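# Move glass beaker from door-side rack to window-side bench

## Task

Lift the beaker from the drying rack on the shelved bench by the door and set it upright, opening facing up, on the work surface of the shelved bench by the window. The task fails if the beaker touches the floor, if it breaks (it is glass, so a drop of more than a few centimetres or a hard knock breaks it), or if the robot falls over or is left leaning. At the end the gripper must have released the beaker and moved away; a beaker that stays in place only because the robot holds it does not count.

## Robot and tools

Robot: a Hello Robot Stretch 4, about 1.6 m tall. It has one arm on an omni-wheel base. A lift runs up a mast, a telescopic arm extends forward from the lift, and a three-joint wrist carries a two-finger gripper. The base rim is no more than 0.23 m from the base origin. Loose objects may occasionally get a brief shove from outside.

Frames: the base frame sits on the floor under the base centre, with x forward, y left and z up. hand_pose (link pinch, a point between the open fingertips) is reported in this frame and may be slightly wrong. With all wrist joints at zero its axes line up with the base frame. The odometry frame is the base frame as it was at scene start. base_odometry counts wheel turns only, so wheel slip shows up as travel. Heading runs from -3.142 to 3.142 and is positive to the left. If turned_by_wheels and turned_by_imu differ by more than about 0.1 rad, a collision or slip probably happened, and the heading error is about their difference.

execute_actions(actions, cameras): actions is a list holding at most one action. An empty list just reports state and images. An action contains "base", "joints" or both, and may add "pace" ("slow", "default", "fast", "max") and "contact_limits". Alternatively an action is {"end_of_arm": "enable_torque"} on its own, which re-powers any wrist or gripper motor that has shut itself off.
- base takes exactly one key, and each is a relative offset from where the base last reported itself: translate_m (metres, -2 to 2, forward positive), strafe_m (metres, -2 to 2, left positive) or rotate_rad (radians, -3.2 to 3.2, counter-clockwise positive).
- joints is a dictionary of absolute targets by name: lift_m 0 to 1.2; arm_m 0 to 0.55 (extension); wrist_yaw_rad -1.134 to 4.276 (0 forward, positive left, 3.14 stowed back, above 3.4 the arm may block); wrist_pitch_rad -1.117 to 4.259 (0 level, 1.57 pointing down); wrist_roll_rad -1.117 to 4.259 (positive is clockwise viewed from behind); gripper_m -0.038 to 0.141 (fingertip gap in metres, below 0 they press together). Joints left out of an action may still be driving toward old targets. Joint targets outside their range are clipped and reported. Unknown keys or other out-of-range values reject the whole call.
- contact_limits: {"arm_m": 0 to 0.75} sets how hard the arm may push before it stops. The default is 0.5, so use low values when approaching glass.
- pace sets base speed: 0.1, 0.3, 0.4 or 0.6 m/s, and turning 1 to 4 rad/s. Above lift 0.2 these limits are reduced further.
- No action runs longer than 15 s.
- cameras lists any of head_camera, head_left_camera, head_right_camera, wrist_camera or all. Leaving it out means all; [] means none.
To unfold the wrist at the start, send lift_m 0.4 and wrist_yaw_rad 0 together.

wait(seconds 0 to 10) commands nothing and returns state and images. zoom_image(camera, region [x0,y0,x1,y1] in pixels, at most 504x504) enlarges part of that camera's latest image. read_manual gives licence texts only. finished_scene(scene) ends the scene for good and reports whether it succeeded. A stop reported in a result cancels the later calls in the same reply.

Result fields: base_status and joint_status tell how each motion ended. "done" means it reached the target (for the base, that the wheels turned the full amount). "off_target" means it came to rest short of the target and may still be pushing. "contact_stop_at_<key>" means it hit something; the lift, arm or wheels then go slack, so a slack lift can sink and a slack base can roll. "limit_stop_at_tilt" means the lean exceeds 6 degrees and lift, arm and wheels stop responding. "limit_stop_at_own_body" is a self-collision guard, likely when the gripper is pitched up below -0.2 and rolled. "torque_fault" means a wrist or gripper motor went limp; send enable_torque. on_its_own lists what the call did not command, and "held at" there gives the target being held. lidar_m gives 12 distances in 30-degree sectors, starting straight ahead and going counter-clockwise. "-" means nothing seen or closer than 0.25 m, and glass can be missed. wrist_depth_mm is a 7x7 grid of depths in mm (100 to 2000), in which glass does not appear. motor_effort is percent of maximum, with the peak in brackets. base_tilt is in degrees, with forward and right positive.

Gripping: command a gap smaller than the beaker's width. Squeezing harder pulls the object toward the wrist. Neither the gripper reading nor "done" proves you are holding anything; a firm grip shows as a change in gripper effort. If the fingertips jam on a surface, raise the lift.

Cameras: head_camera faces forward and down, and you turn the base to look elsewhere. The head_left_camera and head_right_camera fisheyes look more steeply down and show the base and arm. wrist_camera looks along the fingers.

Cautions: set the beaker down gently, with only millimetres to fall. Avoid hard contact and never let it touch the floor. Driving or turning with arm_m above 0.2 and a heavy load, or pushing hard with the gripper raised high, can tip the robot. Finish with the gripper open and withdrawn from the beaker.

Each tool is called after ">>>" as name([rows], argument=value, ...), one row to a line, values as JSON.

## Session

>>> execute_actions(actions=[])

Scene clock: 0.00 s.
base_odometry: x=+0.000 y=+0.000 heading=+0.000 (m, m, rad; odometry frame)
turned_by_wheels: +0.000 (rad since the last result)
turned_by_imu: +0.000 (rad since the last result)
base_tilt: forward=-0.1 right=-0.8 (deg)
lidar_m: 1.57 1.67 1.56 1.52 1.70 1.08 1.05 1.26 1.62 1.61 1.72 1.61
base_status: not commanded
joint_positions: lift_m=+0.161 arm_m=+0.000 wrist_yaw_rad=+3.185 wrist_pitch_rad=+0.006 wrist_roll_rad=+0.005 gripper_m=+0.057
joint_status: not commanded
motor_effort: lift_m=+20 arm_m=-1 wrist_yaw_rad=-1 wrist_pitch_rad=-6 wrist_roll_rad=-1 gripper_m=-4 wheel_0=+1 wheel_1=+0 wheel_2=+1 (%)
hand_pose: x=-0.1208 y=+0.0749 z=+0.3373 quat_wxyz=(-0.021, -0.003, +0.002, +1.000) (m; base frame)
wrist_depth_mm: - 143 202 1205 1205 1138 1576 / - - 140 1205 1205 1160 1618 / - 109 139 1205 1182 1138 1464 / - 120 143 1205 1160 1138 1576 / 191 1336 1229 1205 1138 1160 1537 / 214 1281 213 1229 1138 1138 1499 / 217 878 866 160 891 946 1008
pictures: head_camera, head_left_camera, head_right_camera, wrist_camera
Images, in order (width x height): head_camera 420x560, head_left_camera 420x672, head_right_camera 420x672, wrist_camera 616x392.

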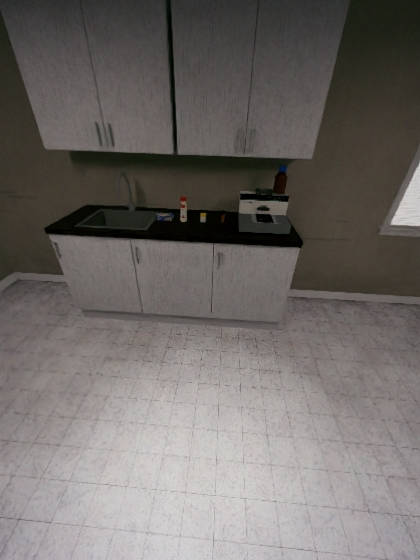

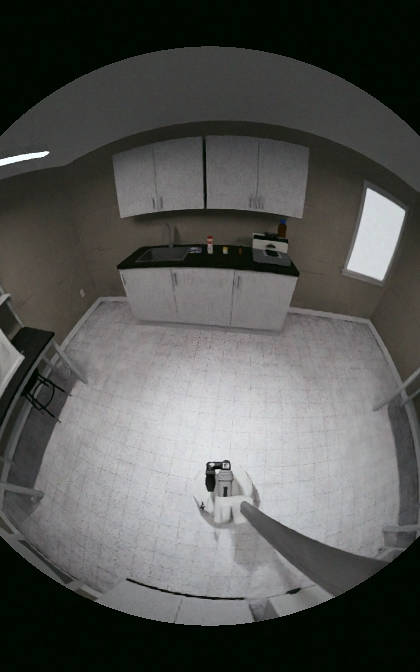

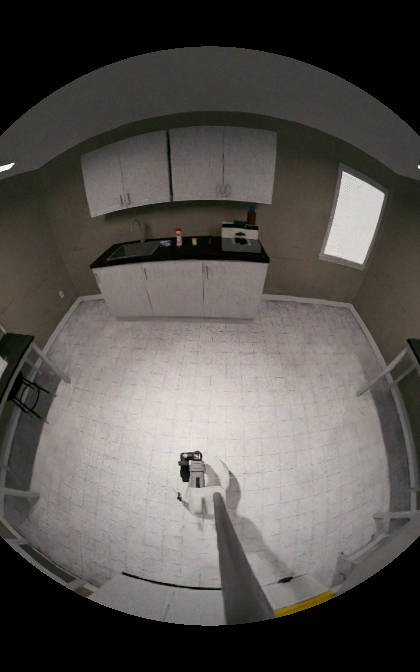

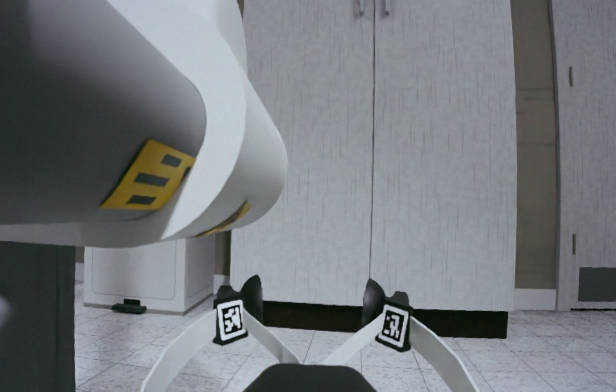

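>>> execute_actions([
  {"base":{"rotate_rad":1.57},"pace":"fast"},
], cameras=["head_camera","head_left_camera"])

Scene clock: 3.60 s.
base_odometry: x=+0.000 y=+0.000 heading=+1.570 (m, m, rad; odometry frame)
turned_by_wheels: +1.570 (rad since the last result)
turned_by_imu: +1.587 (rad since the last result)
base_tilt: forward=-0.1 right=-0.7 (deg)
lidar_m: 1.54 1.67 1.07 1.04 1.24 1.63 1.69 1.74 1.63 1.56 1.66 1.55
base_status: done
joint_positions: lift_m=+0.161 arm_m=+0.000 wrist_yaw_rad=+3.185 wrist_pitch_rad=+0.006 wrist_roll_rad=+0.005 gripper_m=+0.057
joint_status: not commanded
motor_effort: lift_m=+20(20) arm_m=-1(1) wrist_yaw_rad=+0(0) wrist_pitch_rad=-5(5) wrist_roll_rad=-1(0) gripper_m=-1(4) wheel_0=-2(9) wheel_1=-1(8) wheel_2=-2(9) (%)
hand_pose: x=-0.1208 y=+0.0749 z=+0.3373 quat_wxyz=(-0.021, -0.003, +0.002, +1.000) (m; base frame)
wrist_depth_mm: - 143 202 - - - - / - - 140 - - - - / - 108 139 - - - - / - 120 144 - - - - / 191 - - - - - - / 215 1397 213 1537 1255 1618 1537 / 216 878 866 160 891 946 1008
pictures: head_camera, head_left_camera
Images, in order (width x height): head_camera 420x560, head_left_camera 420x672.

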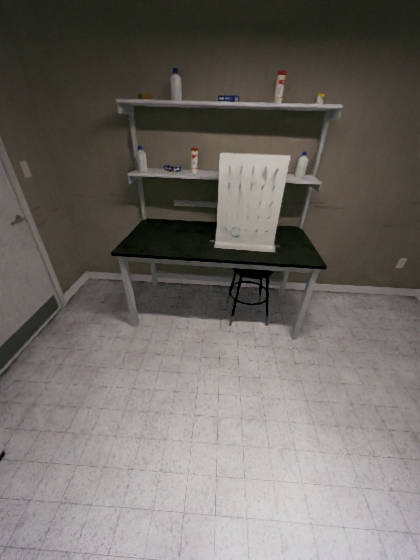

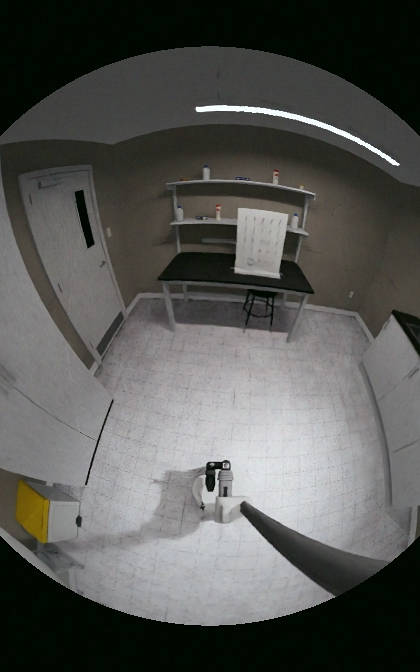

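>>> zoom_image(camera="head_camera", region=[190, 140, 320, 270])

Region (190, 140, 320, 270) of head_camera's 420x560 image, scaled by 3.877, with more detail than that image has.

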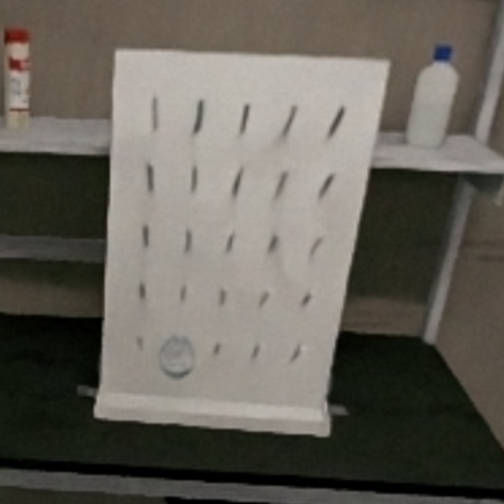

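>>> execute_actions([
  {"base":{"translate_m":0.85},"joints":{"lift_m":0.8,"wrist_yaw_rad":0,"gripper_m":0.14},"pace":"fast"},
])

>>> execute_actions([
  {"base":{"strafe_m":-0.13},"pace":"fast"},
])

Scene clock: 14.23 s.
base_odometry: x=+0.001 y=+0.850 heading=+1.570 (m, m, rad; odometry frame)
turned_by_wheels: +0.000 (rad since the last result)
turned_by_imu: -0.001 (rad since the last result)
base_tilt: forward=-0.1 right=-0.7 (deg)
lidar_m: 0.68 0.76 1.47 1.04 1.06 1.73 3.15 3.03 1.68 1.64 0.96 0.72
base_status: done
joint_positions: lift_m=+0.800 arm_m=+0.000 wrist_yaw_rad=+0.000 wrist_pitch_rad=+0.006 wrist_roll_rad=+0.005 gripper_m=+0.140
joint_status: all done
motor_effort: lift_m=+23(25) arm_m=-1(1) wrist_yaw_rad=-1(5) wrist_pitch_rad=-5(5) wrist_roll_rad=+0(1) gripper_m=+1(3) wheel_0=+0(8) wheel_1=+0(9) wheel_2=-1(9) (%)
hand_pose: x=+0.4597 y=-0.0874 z=+0.9763 quat_wxyz=(+1.000, +0.002, +0.003, +0.000) (m; base frame)
wrist_depth_mm: 1397 1336 1308 1255 1205 1138 1160 / 1397 1366 1366 1336 768 741 1281 / 1366 1182 1336 976 768 732 991 / 1366 1336 1336 1308 768 741 1138 / 1366 1336 1308 1229 768 732 1229 / 866 759 976 778 750 715 1042 / 603 574 634 148 627 615 647
pictures: head_camera, head_left_camera, head_right_camera, wrist_camera
camera_calibration (this result's frames):
wrist_camera: T_world_to_cam=[[0.0103761, -0.99938, 0.0336382, -0.121321], [0.0384136, -0.0332168, -0.99871, 1.02545], [0.999208, 0.0116548, 0.0380451, -0.274247], [0, 0, 0, 1]] pos_world=[0.235898, -0.0839875, 1.03864]
Images, in order (width x height): head_camera 420x560, head_left_camera 420x672, head_right_camera 420x672, wrist_camera 616x392.

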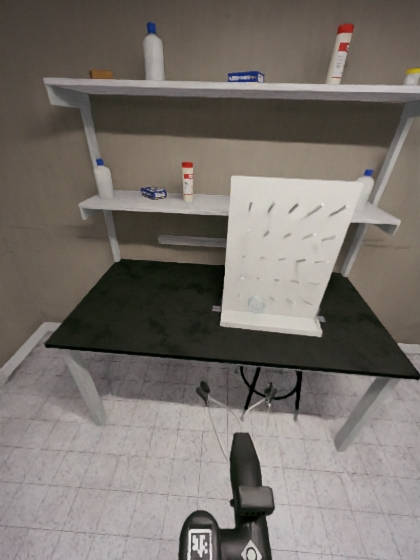

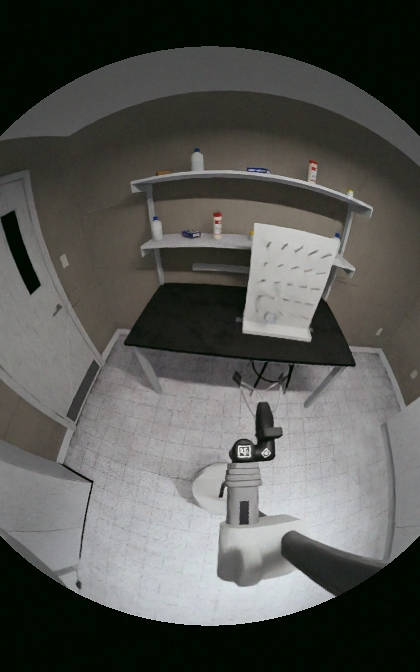

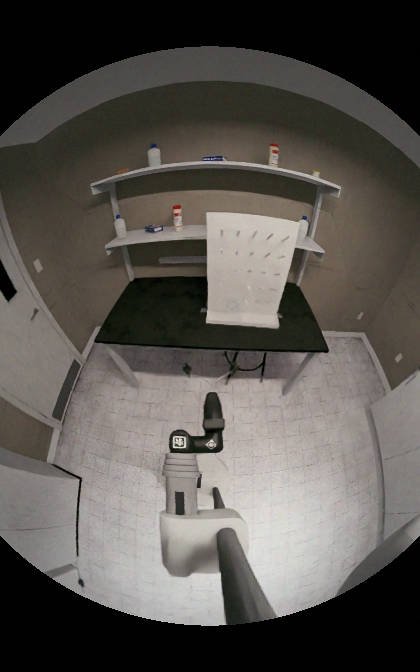

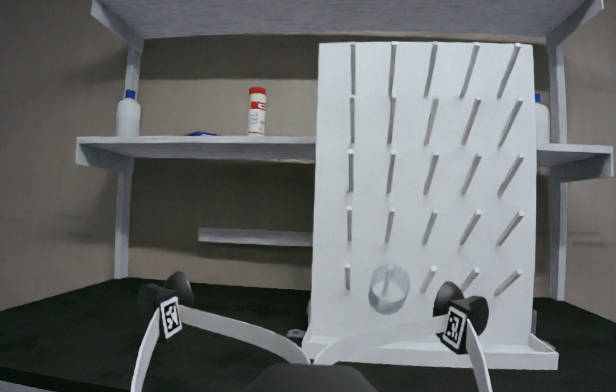

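Scene clock: 15.67 s.
base_odometry: x=+0.131 y=+0.850 heading=+1.570 (m, m, rad; odometry frame)
turned_by_wheels: +0.000 (rad since the last result)
turned_by_imu: +0.000 (rad since the last result)
base_tilt: forward=-0.1 right=-0.8 (deg)
lidar_m: 0.68 0.73 1.11 1.18 1.21 1.86 3.17 2.00 1.53 1.50 0.92 0.70
base_status: done
joint_positions: lift_m=+0.800 arm_m=+0.000 wrist_yaw_rad=+0.000 wrist_pitch_rad=+0.006 wrist_roll_rad=+0.005 gripper_m=+0.140
joint_status: not commanded
motor_effort: lift_m=+23(23) arm_m=-1(1) wrist_yaw_rad=+0(1) wrist_pitch_rad=-5(6) wrist_roll_rad=-1(1) gripper_m=+2(1) wheel_0=+1(12) wheel_1=+1(10) wheel_2=+0(0) (%)
hand_pose: x=+0.4597 y=-0.0874 z=+0.9763 quat_wxyz=(+1.000, +0.002, +0.003, +0.000) (m; base frame)
wrist_depth_mm: 1366 1281 1281 1229 960 1138 1255 / 1397 1366 1308 778 750 1160 1281 / 1160 1336 1160 778 750 931 1229 / 1397 1366 1308 768 759 1160 1205 / 1397 1308 1308 759 741 1138 1205 / 854 750 788 768 732 723 1229 / 603 585 621 148 615 603 683
pictures: head_camera, head_left_camera, head_right_camera, wrist_camera
camera_calibration (this result's frames):
wrist_camera: T_world_to_cam=[[0.0101685, -0.999382, 0.0336381, -0.121285], [0.0384069, -0.0332247, -0.99871, 1.02545], [0.99921, 0.0114474, 0.0380453, -0.274248], [0, 0, 0, 1]] pos_world=[0.23588, -0.0840009, 1.03864]
Images, in order (width x height): head_camera 420x560, head_left_camera 420x672, head_right_camera 420x672, wrist_camera 616x392.

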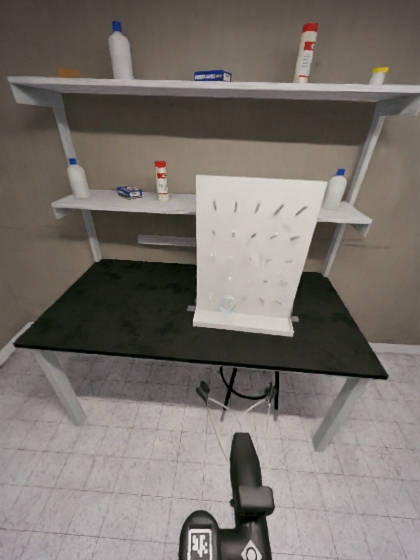

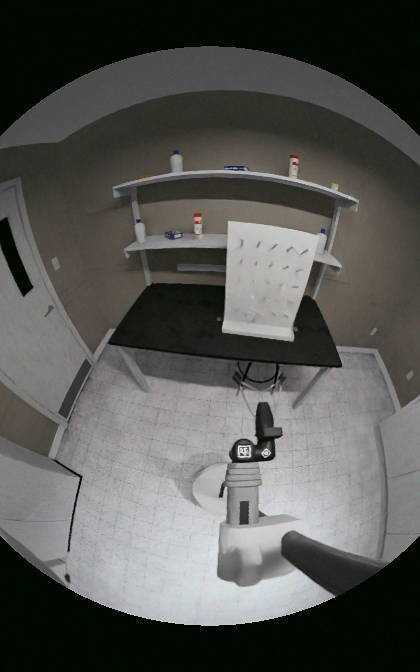

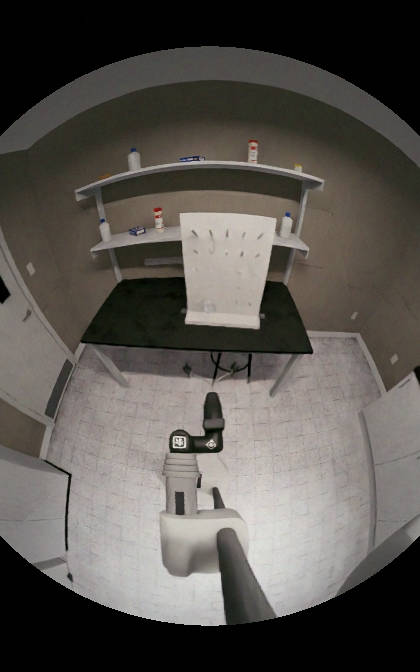

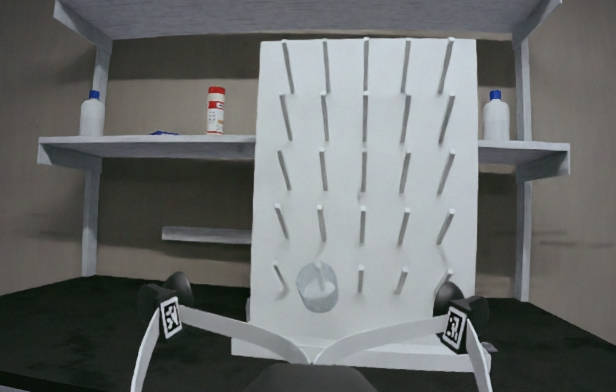

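>>> zoom_image(camera="wrist_camera", region=[250, 220, 400, 360])

>>> zoom_image(camera="head_camera", region=[180, 260, 300, 350])

Region (250, 220, 400, 360) of wrist_camera's 616x392 image, scaled by 3.360; it fills the top 470 rows of this view, and the rest is white.

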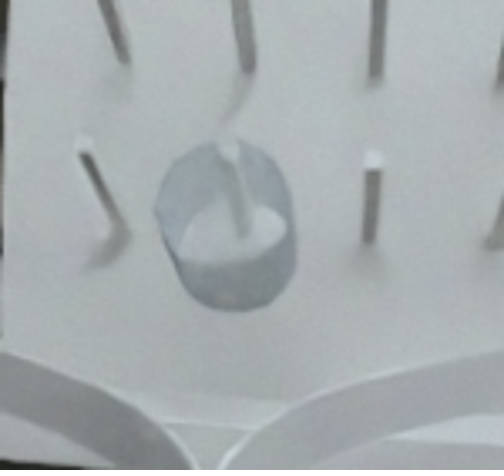

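Region (180, 260, 300, 350) of head_camera's 420x560 image, scaled by 4.200, with more detail than that image has; it fills the top 378 rows of this view, and the rest is white.

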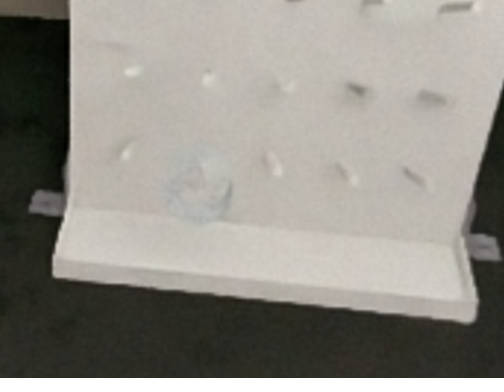

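>>> execute_actions([
  {"base":{"translate_m":0.25},"joints":{"lift_m":0.72,"gripper_m":0.11,"arm_m":0.06},"pace":"fast"},
], cameras=["head_camera","wrist_camera"])

Scene clock: 67.30 s.
base_odometry: x=+0.131 y=+1.100 heading=+1.570 (m, m, rad; odometry frame)
turned_by_wheels: +0.000 (rad since the last result)
turned_by_imu: +0.000 (rad since the last result)
base_tilt: forward=-0.1 right=-0.7 (deg)
lidar_m: 0.45 0.48 0.72 1.53 1.22 1.74 3.45 2.02 1.56 1.52 0.59 0.46
base_status: done
joint_positions: lift_m=+0.720 arm_m=+0.059 wrist_yaw_rad=+0.000 wrist_pitch_rad=+0.006 wrist_roll_rad=+0.005 gripper_m=+0.110
joint_status: all done
motor_effort: lift_m=+17(22) arm_m=+5(6) wrist_yaw_rad=-1(1) wrist_pitch_rad=-5(5) wrist_roll_rad=+0(0) gripper_m=+0(1) wheel_0=+1(8) wheel_1=+1(8) wheel_2=-1(13) (%)
hand_pose: x=+0.5185 y=-0.0874 z=+0.8969 quat_wxyz=(+1.000, +0.002, +0.003, +0.000) (m; base frame)
wrist_depth_mm: 1042 1025 809 469 452 436 430 / 831 831 661 466 449 433 418 / 1042 1025 991 466 449 430 418 / 1025 1025 477 455 442 430 415 / 1025 1025 480 455 445 424 415 / 615 634 213 459 439 421 413 / 421 407 421 149 430 418 410
pictures: head_camera, wrist_camera
camera_calibration (this result's frames):
wrist_camera: T_world_to_cam=[[0.0103396, -0.999381, 0.0336383, -0.11925], [0.0384268, -0.0332181, -0.998709, 0.943831], [0.999208, 0.0116189, 0.0380595, -0.329982], [0, 0, 0, 1]] pos_world=[0.294685, -0.0839898, 0.959182]
Images, in order (width x height): head_camera 420x560, wrist_camera 616x392.

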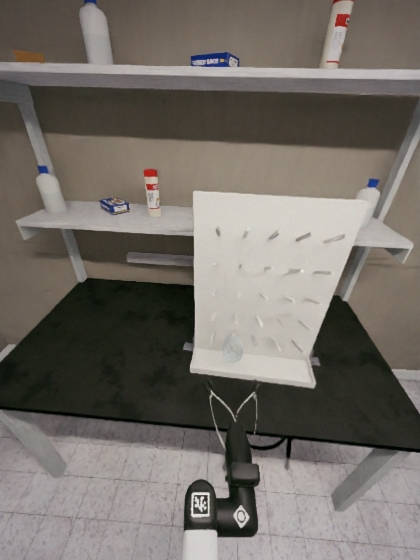

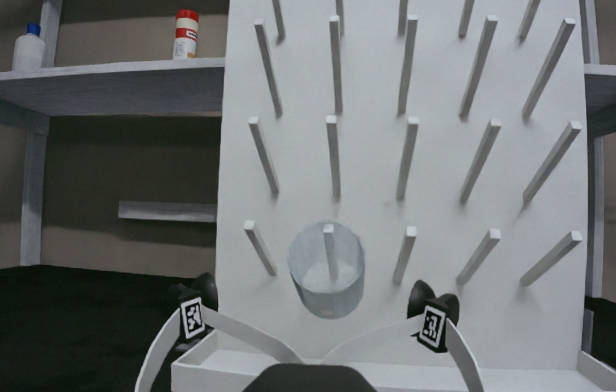

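>>> execute_actions([
  {"base":{"strafe_m":0.024},"joints":{"wrist_yaw_rad":-0.14,"arm_m":0.14}},
], cameras=["head_camera","wrist_camera"])

Scene clock: 81.00 s.
base_odometry: x=+0.107 y=+1.100 heading=+1.570 (m, m, rad; odometry frame)
turned_by_wheels: +0.000 (rad since the last result)
turned_by_imu: +0.000 (rad since the last result)
base_tilt: forward=-0.1 right=-0.8 (deg)
lidar_m: 0.45 0.50 0.75 1.51 1.22 1.70 3.46 2.08 1.58 1.54 0.58 0.46
base_status: done
joint_positions: lift_m=+0.720 arm_m=+0.139 wrist_yaw_rad=-0.140 wrist_pitch_rad=+0.006 wrist_roll_rad=+0.005 gripper_m=+0.110
joint_status: all done
motor_effort: lift_m=+17(17) arm_m=+5(5) wrist_yaw_rad=-1(3) wrist_pitch_rad=-4(5) wrist_roll_rad=+0(1) gripper_m=+0(1) wheel_0=+1(8) wheel_1=+0(10) wheel_2=+0(3) (%)
hand_pose: x=+0.5835 y=-0.1268 z=+0.8969 quat_wxyz=(+0.998, +0.002, +0.003, -0.070) (m; base frame)
wrist_depth_mm: 569 634 397 399 399 397 399 / 732 750 394 394 397 397 394 / 878 891 394 392 392 394 394 / 866 878 392 392 389 389 392 / 866 878 389 389 389 387 389 / 603 585 214 387 384 387 389 / 424 387 387 150 384 387 384
pictures: head_camera, wrist_camera
camera_calibration (this result's frames):
wrist_camera: T_world_to_cam=[[-0.129178, -0.991051, 0.0336384, -0.0768305], [0.033417, -0.0382541, -0.998709, 0.942311], [0.991058, -0.127887, 0.0380596, -0.407358], [0, 0, 0, 1]] pos_world=[0.362301, -0.0921916, 0.959183]
Images, in order (width x height): head_camera 420x560, wrist_camera 616x392.

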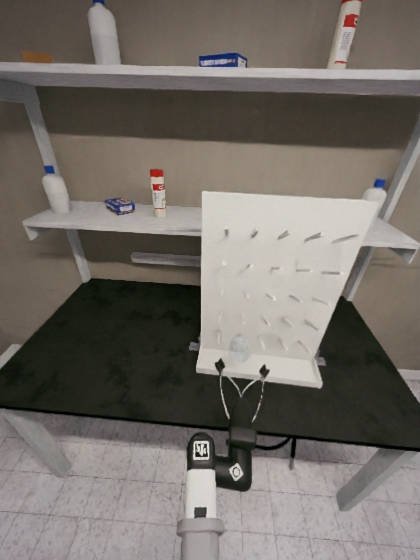

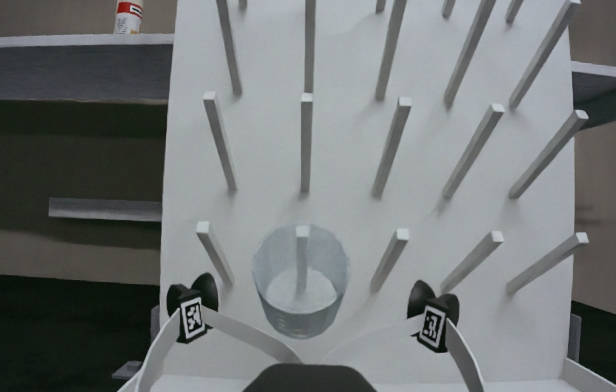

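>>> execute_actions([
  {"joints":{"lift_m":0.708,"gripper_m":0.097,"arm_m":0.18},"contact_limits":{"arm_m":0.2}},
], cameras=["wrist_camera"])

Scene clock: 90.73 s.
base_odometry: x=+0.107 y=+1.100 heading=+1.570 (m, m, rad; odometry frame)
turned_by_wheels: +0.000 (rad since the last result)
turned_by_imu: +0.000 (rad since the last result)
base_tilt: forward=-0.1 right=-0.8 (deg)
lidar_m: 0.45 0.47 0.73 1.51 1.20 1.66 3.44 2.10 1.60 1.55 0.58 0.46
base_status: not commanded
joint_positions: lift_m=+0.708 arm_m=+0.179 wrist_yaw_rad=-0.140 wrist_pitch_rad=+0.006 wrist_roll_rad=+0.005 gripper_m=+0.097
joint_status: all done
motor_effort: lift_m=+16(14) arm_m=+6(8) wrist_yaw_rad=+0(1) wrist_pitch_rad=-4(5) wrist_roll_rad=+0(0) gripper_m=-4(5) wheel_0=+1(1) wheel_1=+0(0) wheel_2=+0(0) (%)
contact_limits: arm_m 0.2
hand_pose: x=+0.6234 y=-0.1268 z=+0.8849 quat_wxyz=(+0.998, +0.002, +0.003, -0.070) (m; base frame)
wrist_depth_mm: 554 525 357 357 357 357 357 / 778 778 355 355 355 353 353 / 842 842 351 351 351 353 353 / 831 778 349 351 349 351 349 / 820 842 349 349 347 347 349 / 564 521 213 345 347 345 347 / 397 343 347 153 343 347 343
pictures: wrist_camera
camera_calibration (this result's frames):
wrist_camera: T_world_to_cam=[[-0.129255, -0.991041, 0.0336383, -0.0712343], [0.033414, -0.0382565, -0.998709, 0.929034], [0.991048, -0.127964, 0.0380595, -0.446541], [0, 0, 0, 1]] pos_world=[0.402294, -0.0921957, 0.947226]
Images, in order (width x height): wrist_camera 616x392.

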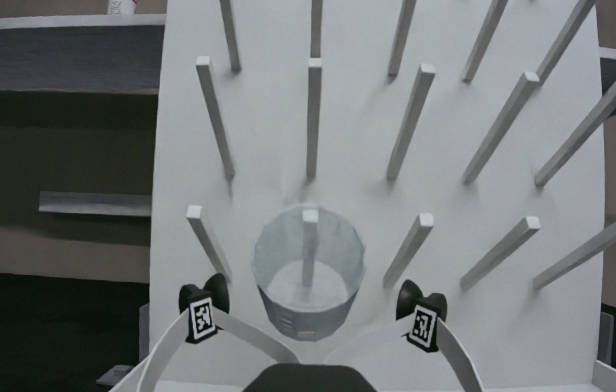

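>>> execute_actions([
  {"joints":{"arm_m":0.222},"contact_limits":{"arm_m":0.2},"pace":"slow"},
], cameras=["wrist_camera","head_camera"])

Scene clock: 97.13 s.
base_odometry: x=+0.107 y=+1.100 heading=+1.570 (m, m, rad; odometry frame)
turned_by_wheels: +0.000 (rad since the last result)
turned_by_imu: +0.000 (rad since the last result)
base_tilt: forward=-0.1 right=-0.8 (deg)
lidar_m: 0.46 0.49 0.74 1.52 1.21 1.69 3.43 2.07 1.60 1.53 0.60 0.44
base_status: not commanded
joint_positions: lift_m=+0.708 arm_m=+0.221 wrist_yaw_rad=-0.140 wrist_pitch_rad=+0.006 wrist_roll_rad=+0.005 gripper_m=+0.097
joint_status: all done
motor_effort: lift_m=+16(16) arm_m=+6(4) wrist_yaw_rad=+0(1) wrist_pitch_rad=-6(5) wrist_roll_rad=+1(0) gripper_m=-3(1) wheel_0=+1(1) wheel_1=+0(0) wheel_2=+0(0) (%)
contact_limits: arm_m 0.2
hand_pose: x=+0.6654 y=-0.1268 z=+0.8849 quat_wxyz=(+0.998, +0.002, +0.003, -0.070) (m; base frame)
wrist_depth_mm: 549 517 312 312 314 315 314 / 788 707 312 312 314 312 310 / 788 788 310 312 310 309 309 / 788 723 309 309 307 309 307 / 778 778 306 307 306 306 238 / 564 477 213 304 304 304 306 / 394 306 303 153 303 301 304
pictures: head_camera, wrist_camera
camera_calibration (this result's frames):
wrist_camera: T_world_to_cam=[[-0.129261, -0.99104, 0.0336383, -0.0658076], [0.0334139, -0.0382568, -0.998709, 0.927631], [0.991047, -0.12797, 0.0380596, -0.488132], [0, 0, 0, 1]] pos_world=[0.44426, -0.092196, 0.947226]
Images, in order (width x height): head_camera 420x560, wrist_camera 616x392.

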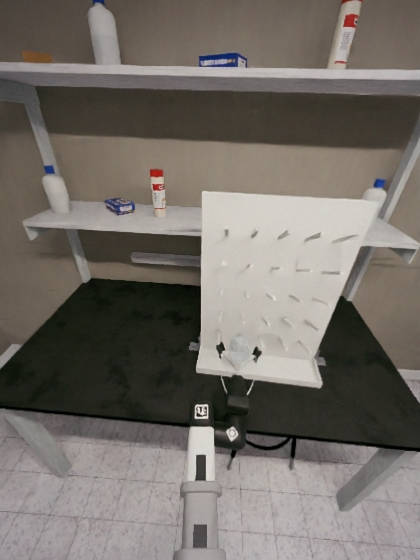

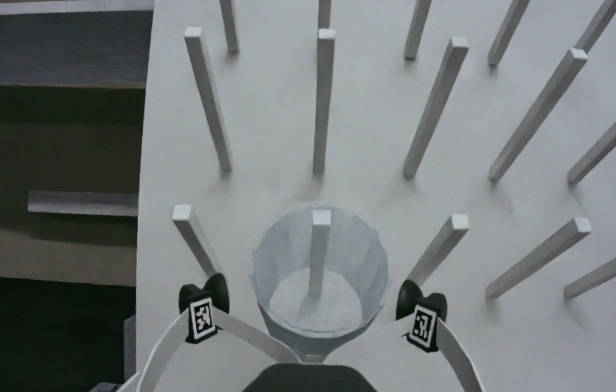

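>>> execute_actions([
  {"joints":{"arm_m":0.236},"contact_limits":{"arm_m":0.2},"pace":"slow"},
], cameras=[])

>>> execute_actions([
  {"joints":{"gripper_m":0.035}},
], cameras=["wrist_camera","head_camera"])

Scene clock: 104.07 s.
base_odometry: x=+0.107 y=+1.100 heading=+1.570 (m, m, rad; odometry frame)
turned_by_wheels: +0.000 (rad since the last result)
turned_by_imu: +0.000 (rad since the last result)
base_tilt: forward=-0.1 right=-0.7 (deg)
lidar_m: 0.44 0.47 0.75 1.51 1.17 1.70 3.41 2.06 1.58 1.55 0.59 0.45
base_status: not commanded
joint_positions: lift_m=+0.708 arm_m=+0.235 wrist_yaw_rad=-0.140 wrist_pitch_rad=+0.006 wrist_roll_rad=+0.005 gripper_m=+0.097
joint_status: all done
motor_effort: lift_m=+16(16) arm_m=+6(6) wrist_yaw_rad=+1(1) wrist_pitch_rad=-5(5) wrist_roll_rad=-1(0) gripper_m=-4(3) wheel_0=+1(1) wheel_1=+0(0) wheel_2=+0(0) (%)
contact_limits: arm_m 0.2
hand_pose: x=+0.6793 y=-0.1269 z=+0.8849 quat_wxyz=(+0.998, +0.002, +0.003, -0.070) (m; base frame)
wrist_depth_mm: 554 504 298 300 300 300 298 / 778 654 297 298 298 297 300 / 778 778 296 297 297 297 296 / 768 715 296 294 296 296 296 / 788 294 293 293 294 291 293 / 559 293 214 290 291 291 293 / 394 290 290 154 290 290 290
pictures: none
No camera images: the call's "cameras" was empty. Leave "cameras" out to get every camera's image.

Scene clock: 105.50 s.
base_odometry: x=+0.107 y=+1.100 heading=+1.570 (m, m, rad; odometry frame)
turned_by_wheels: +0.000 (rad since the last result)
turned_by_imu: +0.000 (rad since the last result)
base_tilt: forward=-0.1 right=-0.8 (deg)
lidar_m: 0.45 0.47 0.73 1.52 1.19 1.70 3.43 2.09 1.60 1.55 0.58 0.47
base_status: not commanded
joint_positions: lift_m=+0.708 arm_m=+0.235 wrist_yaw_rad=-0.140 wrist_pitch_rad=+0.000 wrist_roll_rad=+0.005 gripper_m=+0.035
joint_status: all done
motor_effort: lift_m=+16(16) arm_m=+4(6) wrist_yaw_rad=-2(2) wrist_pitch_rad=+10(10) wrist_roll_rad=+0(1) gripper_m=-22(25) wheel_0=+1(1) wheel_1=+0(0) wheel_2=+0(0) (%)
hand_pose: x=+0.6798 y=-0.1267 z=+0.8865 quat_wxyz=(+0.998, +0.002, +0.000, -0.070) (m; base frame)
wrist_depth_mm: 535 488 300 300 301 301 301 / 750 634 298 298 298 298 298 / 778 778 297 297 297 297 297 / 778 715 296 294 294 294 296 / 768 293 291 294 293 291 293 / 591 290 202 290 229 289 290 / 410 289 289 289 289 287 289
pictures: head_camera, wrist_camera
camera_calibration (this result's frames):
wrist_camera: T_world_to_cam=[[-0.129076, -0.991062, 0.033692, -0.0640768], [0.0387629, -0.0389929, -0.998487, 0.924783], [0.990877, -0.127574, 0.0434494, -0.507053], [0, 0, 0, 1]] pos_world=[0.458309, -0.0921311, 0.947574]
Images, in order (width x height): head_camera 420x560, wrist_camera 616x392.

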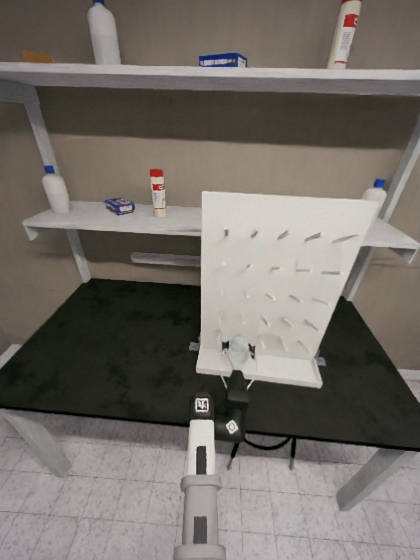

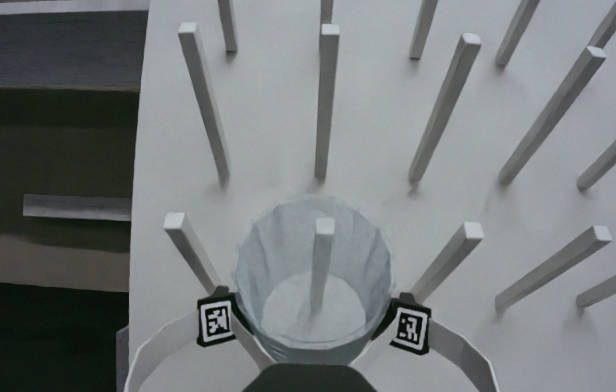

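>>> execute_actions([
  {"joints":{"lift_m":0.74,"arm_m":0.225},"contact_limits":{"arm_m":0.3},"pace":"slow"},
], cameras=["wrist_camera"])

Scene clock: 108.27 s.
base_odometry: x=+0.107 y=+1.100 heading=+1.570 (m, m, rad; odometry frame)
turned_by_wheels: +0.000 (rad since the last result)
turned_by_imu: +0.000 (rad since the last result)
base_tilt: forward=-0.1 right=-0.8 (deg)
lidar_m: 0.45 0.47 0.72 1.50 1.21 1.70 3.45 2.08 1.60 1.55 0.62 0.44
base_status: not commanded
joint_positions: lift_m=+0.740 arm_m=+0.226 wrist_yaw_rad=-0.140 wrist_pitch_rad=+0.006 wrist_roll_rad=+0.005 gripper_m=+0.035
joint_status: all done
motor_effort: lift_m=+24(25) arm_m=-5(9) wrist_yaw_rad=+0(2) wrist_pitch_rad=-7(10) wrist_roll_rad=+0(1) gripper_m=-17(17) wheel_0=+1(1) wheel_1=+0(0) wheel_2=+0(0) (%)
contact_limits: arm_m 0.3
hand_pose: x=+0.6703 y=-0.1269 z=+0.9161 quat_wxyz=(+0.998, +0.002, +0.003, -0.070) (m; base frame)
wrist_depth_mm: 484 492 309 306 309 307 306 / 683 627 306 307 307 307 306 / 798 788 306 304 306 304 306 / 778 723 303 304 304 303 304 / 778 723 301 303 303 301 301 / 661 569 201 300 224 298 298 / 466 298 298 298 298 297 297
pictures: wrist_camera
camera_calibration (this result's frames):
wrist_camera: T_world_to_cam=[[-0.129457, -0.991014, 0.0336324, -0.0661405], [0.0328136, -0.0381808, -0.998732, 0.959008], [0.991042, -0.12819, 0.0374616, -0.493659], [0, 0, 0, 1]] pos_world=[0.449206, -0.0922125, 0.97851]
Images, in order (width x height): wrist_camera 616x392.

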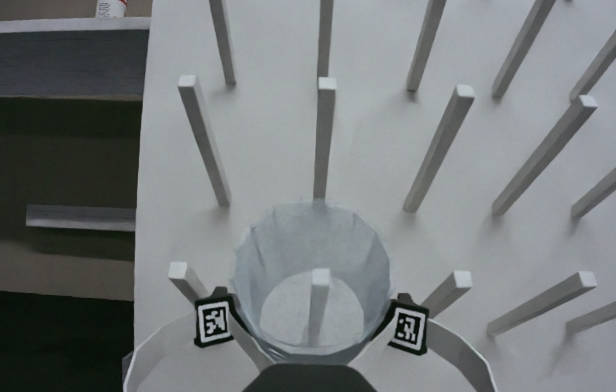

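>>> execute_actions([
  {"joints":{"lift_m":0.768,"arm_m":0.182},"contact_limits":{"arm_m":0.3},"pace":"slow"},
], cameras=["wrist_camera"])

>>> execute_actions([
  {"joints":{"lift_m":0.796,"arm_m":0.138},"contact_limits":{"arm_m":0.3},"pace":"slow"},
], cameras=["wrist_camera"])

Scene clock: 113.80 s.
base_odometry: x=+0.107 y=+1.100 heading=+1.570 (m, m, rad; odometry frame)
turned_by_wheels: +0.000 (rad since the last result)
turned_by_imu: +0.000 (rad since the last result)
base_tilt: forward=-0.1 right=-0.8 (deg)
lidar_m: 0.47 0.47 0.74 1.51 1.18 1.69 3.41 2.08 1.56 1.54 0.60 0.46
base_status: not commanded
joint_positions: lift_m=+0.768 arm_m=+0.183 wrist_yaw_rad=-0.140 wrist_pitch_rad=+0.006 wrist_roll_rad=+0.005 gripper_m=+0.035
joint_status: all done
motor_effort: lift_m=+25(29) arm_m=-5(3) wrist_yaw_rad=+0(0) wrist_pitch_rad=-7(7) wrist_roll_rad=+0(0) gripper_m=-16(19) wheel_0=+1(1) wheel_1=+0(0) wheel_2=+0(0) (%)
contact_limits: arm_m 0.3
hand_pose: x=+0.6273 y=-0.1268 z=+0.9440 quat_wxyz=(+0.998, +0.002, +0.003, -0.070) (m; base frame)
wrist_depth_mm: 842 647 351 351 351 349 349 / 603 559 349 349 349 349 349 / 831 831 351 347 349 349 347 / 820 842 347 347 349 347 345 / 820 759 347 345 345 343 347 / 750 707 204 343 229 342 342 / 525 404 340 342 340 340 340
pictures: wrist_camera
camera_calibration (this result's frames):
wrist_camera: T_world_to_cam=[[-0.129398, -0.991022, 0.0336314, -0.072668], [0.0327199, -0.0381654, -0.998736, 0.98841], [0.991053, -0.128134, 0.0373647, -0.452009], [0, 0, 0, 1]] pos_world=[0.406221, -0.0922104, 1.00649]
Images, in order (width x height): wrist_camera 616x392.

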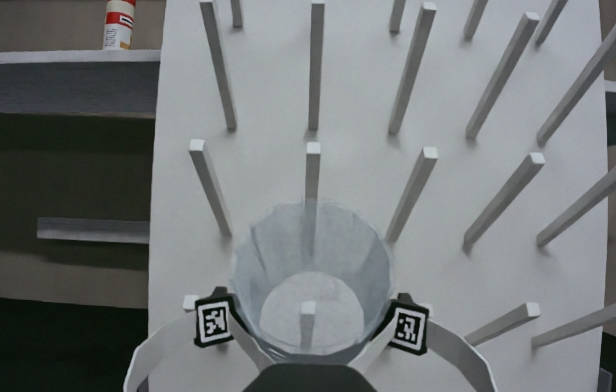

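Scene clock: 115.40 s.
base_odometry: x=+0.107 y=+1.100 heading=+1.570 (m, m, rad; odometry frame)
turned_by_wheels: +0.000 (rad since the last result)
turned_by_imu: +0.000 (rad since the last result)
base_tilt: forward=-0.1 right=-0.8 (deg)
lidar_m: 0.45 0.49 0.73 1.51 1.21 1.69 3.43 2.06 1.57 1.54 0.59 0.46
base_status: not commanded
joint_positions: lift_m=+0.796 arm_m=+0.139 wrist_yaw_rad=-0.140 wrist_pitch_rad=+0.006 wrist_roll_rad=+0.005 gripper_m=+0.035
joint_status: all done
motor_effort: lift_m=+25(19) arm_m=-5(5) wrist_yaw_rad=-1(0) wrist_pitch_rad=-7(6) wrist_roll_rad=-2(1) gripper_m=-16(17) wheel_0=+1(1) wheel_1=+0(0) wheel_2=+0(0) (%)
contact_limits: arm_m 0.3
hand_pose: x=+0.5833 y=-0.1268 z=+0.9720 quat_wxyz=(+0.998, +0.002, +0.003, -0.070) (m; base frame)
wrist_depth_mm: 878 891 397 397 397 397 397 / 647 654 397 394 392 394 394 / 866 866 394 389 392 392 394 / 854 878 392 389 392 394 392 / 866 878 392 389 389 389 389 / 842 866 204 387 229 387 387 / 585 452 384 387 384 377 384
pictures: wrist_camera
camera_calibration (this result's frames):
wrist_camera: T_world_to_cam=[[-0.129374, -0.991025, 0.0336312, -0.0793109], [0.0327032, -0.0381622, -0.998736, 1.01782], [0.991056, -0.128111, 0.0373469, -0.40943], [0, 0, 0, 1]] pos_world=[0.362221, -0.0922093, 1.03449]
Images, in order (width x height): wrist_camera 616x392.

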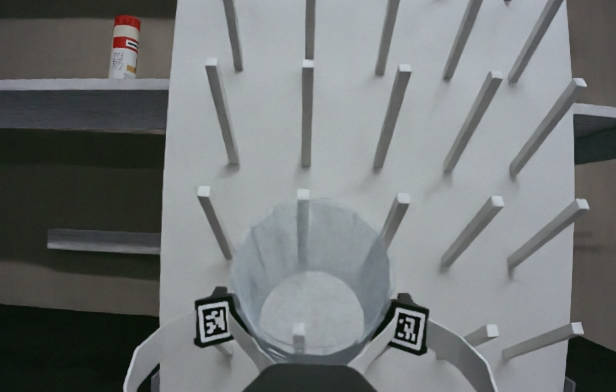

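>>> execute_actions([
  {"joints":{"lift_m":0.82,"arm_m":0.09},"contact_limits":{"arm_m":0.3},"pace":"slow"},
], cameras=["wrist_camera","head_camera"])

Scene clock: 119.87 s.
base_odometry: x=+0.107 y=+1.100 heading=+1.570 (m, m, rad; odometry frame)
turned_by_wheels: +0.000 (rad since the last result)
turned_by_imu: +0.000 (rad since the last result)
base_tilt: forward=-0.1 right=-0.8 (deg)
lidar_m: 0.43 0.48 0.71 1.52 1.21 1.69 3.42 2.08 1.59 1.54 0.60 0.45
base_status: not commanded
joint_positions: lift_m=+0.820 arm_m=+0.091 wrist_yaw_rad=-0.140 wrist_pitch_rad=+0.006 wrist_roll_rad=+0.005 gripper_m=+0.035
joint_status: all done
motor_effort: lift_m=+24(27) arm_m=-5(3) wrist_yaw_rad=+0(0) wrist_pitch_rad=-7(7) wrist_roll_rad=-1(0) gripper_m=-18(17) wheel_0=+1(1) wheel_1=+0(0) wheel_2=+0(0) (%)
contact_limits: arm_m 0.3
hand_pose: x=+0.5353 y=-0.1268 z=+0.9960 quat_wxyz=(+0.998, +0.002, +0.003, -0.070) (m; base frame)
wrist_depth_mm: 917 946 449 445 445 445 1025 / 931 931 445 442 442 439 1042 / 891 866 445 439 439 439 676 / 931 931 442 439 439 439 891 / 904 917 439 439 433 436 1008 / 904 917 203 433 229 436 976 / 640 569 433 433 430 421 691
pictures: head_camera, wrist_camera
camera_calibration (this result's frames):
wrist_camera: T_world_to_cam=[[-0.12936, -0.991027, 0.0336312, -0.0863316], [0.0326956, -0.0381606, -0.998737, 1.04337], [0.991059, -0.128097, 0.0373387, -0.36275], [0, 0, 0, 1]] pos_world=[0.314225, -0.0922086, 1.0585]
Images, in order (width x height): head_camera 420x560, wrist_camera 616x392.

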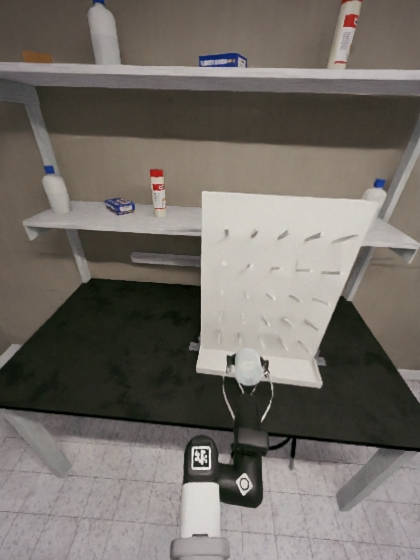

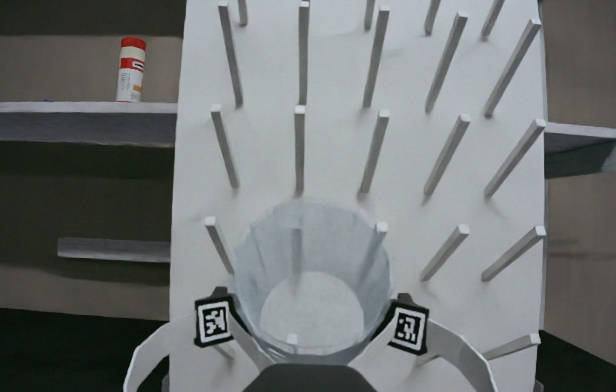

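>>> execute_actions([
  {"base":{"translate_m":-1.0},"joints":{"arm_m":0.0,"wrist_yaw_rad":0,"wrist_pitch_rad":1.03,"lift_m":0.9},"pace":"default"},
], cameras=["head_left_camera"])

>>> execute_actions([
  {"base":{"rotate_rad":3.14},"pace":"default"},
])

Scene clock: 133.20 s.
base_odometry: x=+0.106 y=+0.100 heading=+1.570 (m, m, rad; odometry frame)
turned_by_wheels: +0.000 (rad since the last result)
turned_by_imu: +0.000 (rad since the last result)
base_tilt: forward=-0.1 right=-0.8 (deg)
lidar_m: 1.43 1.54 1.17 1.14 1.23 1.77 1.81 2.68 1.52 1.46 1.55 1.46
base_status: done
joint_positions: lift_m=+0.900 arm_m=+0.001 wrist_yaw_rad=+0.000 wrist_pitch_rad=+1.032 wrist_roll_rad=+0.005 gripper_m=+0.035
joint_status: all done
motor_effort: lift_m=+24(24) arm_m=-5(5) wrist_yaw_rad=+0(4) wrist_pitch_rad=-4(2) wrist_roll_rad=-1(0) gripper_m=-22(20) wheel_0=-2(9) wheel_1=-3(7) wheel_2=+2(12) (%)
hand_pose: x=+0.3201 y=-0.0874 z=+0.8303 quat_wxyz=(+0.870, +0.002, +0.493, -0.001) (m; base frame)
wrist_depth_mm: 1863 1863 1863 1808 1863 1863 1863 / 1661 1618 1576 1618 1618 1576 1661 / 1464 1430 1397 1430 1397 1464 1430 / 1281 1255 1255 1308 1281 1281 1308 / 1160 1160 1182 1182 1160 1138 1160 / 1042 1042 203 1060 229 1060 1078 / 976 960 960 991 960 960 976
pictures: head_left_camera
Images, in order (width x height): head_left_camera 420x672.

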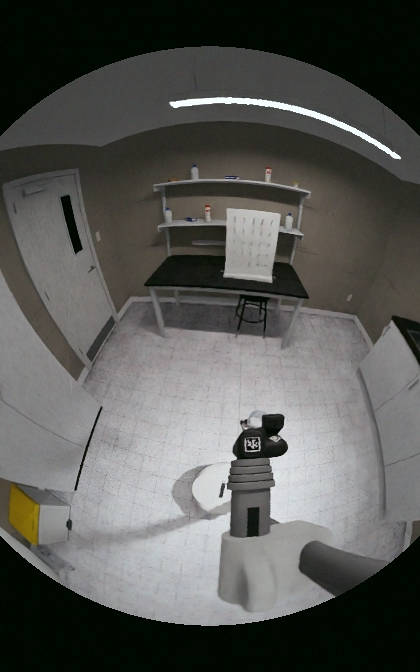

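Scene clock: 136.13 s.
base_odometry: x=+0.106 y=+0.100 heading=-1.574 (m, m, rad; odometry frame)
turned_by_wheels: +3.139 (rad since the last result)
turned_by_imu: +3.174 (rad since the last result)
base_tilt: forward=-0.1 right=-0.8 (deg)
lidar_m: 1.74 1.86 1.52 1.48 1.57 1.47 1.45 1.56 1.18 1.13 1.23 1.74
base_status: done
joint_positions: lift_m=+0.900 arm_m=+0.001 wrist_yaw_rad=+0.000 wrist_pitch_rad=+1.032 wrist_roll_rad=+0.005 gripper_m=+0.035
joint_status: not commanded
motor_effort: lift_m=+23(24) arm_m=-5(5) wrist_yaw_rad=+0(1) wrist_pitch_rad=-4(3) wrist_roll_rad=-1(1) gripper_m=-19(21) wheel_0=-2(6) wheel_1=-3(8) wheel_2=-3(15) (%)
hand_pose: x=+0.3201 y=-0.0874 z=+0.8304 quat_wxyz=(+0.870, +0.002, +0.493, -0.001) (m; base frame)
wrist_depth_mm: 1808 1863 1808 1863 1863 1808 1708 / 1618 1618 1576 1661 1618 1661 1618 / 1430 1464 1464 1397 1430 1430 1464 / 1281 1255 1281 1281 1255 1281 1281 / 1138 1160 1160 1160 1182 1160 1182 / 1042 1042 203 1060 229 1060 1042 / 976 946 976 991 946 976 991
pictures: head_camera, head_left_camera, head_right_camera, wrist_camera
camera_calibration (this result's frames):
wrist_camera: T_world_to_cam=[[0.0342673, -0.999375, 0.00867494, -0.101893], [-0.834263, -0.0333831, -0.550356, 0.792085], [0.550302, 0.0116221, -0.834885, 0.739381], [0, 0, 0, 1]] pos_world=[0.257416, -0.08398, 1.05411]
Images, in order (width x height): head_camera 420x560, head_left_camera 420x672, head_right_camera 420x672, wrist_camera 616x392.

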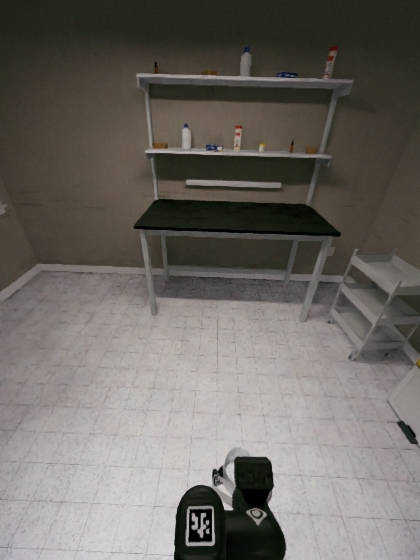

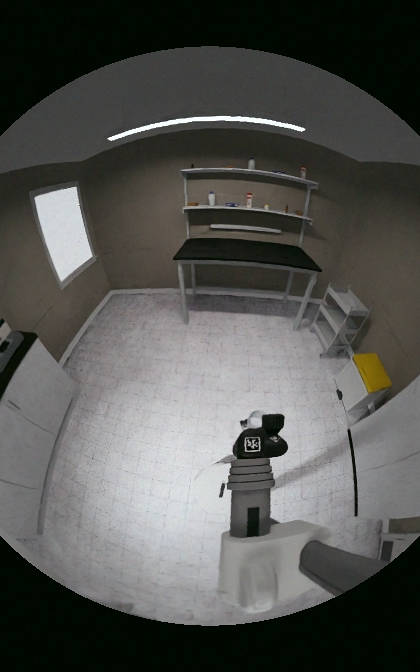

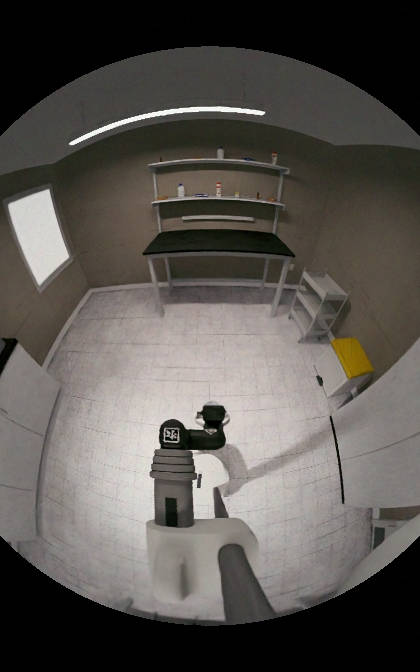

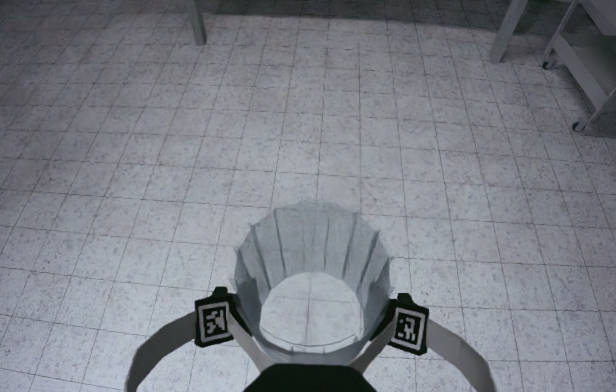

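>>> execute_actions([
  {"base":{"translate_m":1.3},"joints":{"lift_m":1.15},"pace":"fast"},
], cameras=["head_camera","wrist_camera","head_left_camera"])

Scene clock: 144.77 s.
base_odometry: x=+0.102 y=-1.200 heading=-1.574 (m, m, rad; odometry frame)
turned_by_wheels: +0.000 (rad since the last result)
turned_by_imu: -0.001 (rad since the last result)
base_tilt: forward=-0.1 right=-0.9 (deg)
lidar_m: 0.44 0.47 0.71 2.03 1.57 2.18 3.43 1.70 1.30 1.16 0.62 0.46
base_status: done
joint_positions: lift_m=+1.150 arm_m=+0.001 wrist_yaw_rad=+0.000 wrist_pitch_rad=+1.032 wrist_roll_rad=+0.005 gripper_m=+0.035
joint_status: all done
motor_effort: lift_m=+24(26) arm_m=-5(5) wrist_yaw_rad=-1(1) wrist_pitch_rad=-5(4) wrist_roll_rad=-1(0) gripper_m=-18(18) wheel_0=+1(6) wheel_1=+1(8) wheel_2=-1(9) (%)
hand_pose: x=+0.3200 y=-0.0874 z=+1.0803 quat_wxyz=(+0.870, +0.002, +0.493, -0.001) (m; base frame)
wrist_depth_mm: 676 676 668 668 668 676 683 / 597 591 591 591 585 591 603 / 521 525 521 517 521 521 525 / 466 469 469 469 469 473 469 / 768 1430 1397 1397 1397 1397 439 / 1308 1255 204 1308 229 1308 1308 / 1229 1205 1205 1229 1182 1205 1205
pictures: head_camera, head_left_camera, wrist_camera
camera_calibration (this result's frames):
wrist_camera: T_world_to_cam=[[0.0341601, -0.999379, 0.00867093, -0.104036], [-0.834331, -0.0332927, -0.550258, 0.929477], [0.550205, 0.0115624, -0.83495, 0.948153], [0, 0, 0, 1]] pos_world=[0.257366, -0.0839892, 1.30401]
Images, in order (width x height): head_camera 420x560, head_left_camera 420x672, wrist_camera 616x392.

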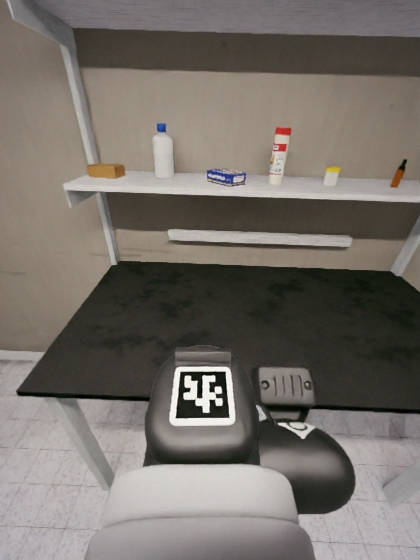

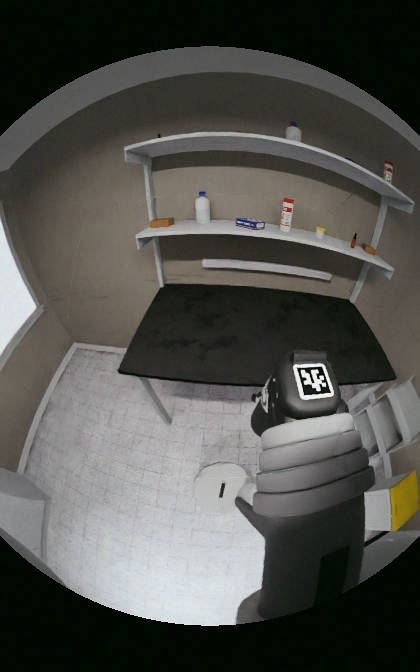

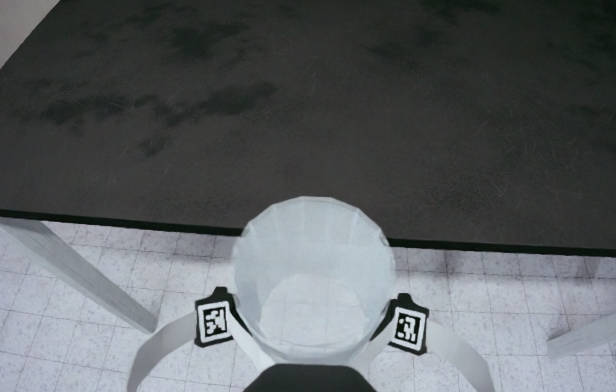

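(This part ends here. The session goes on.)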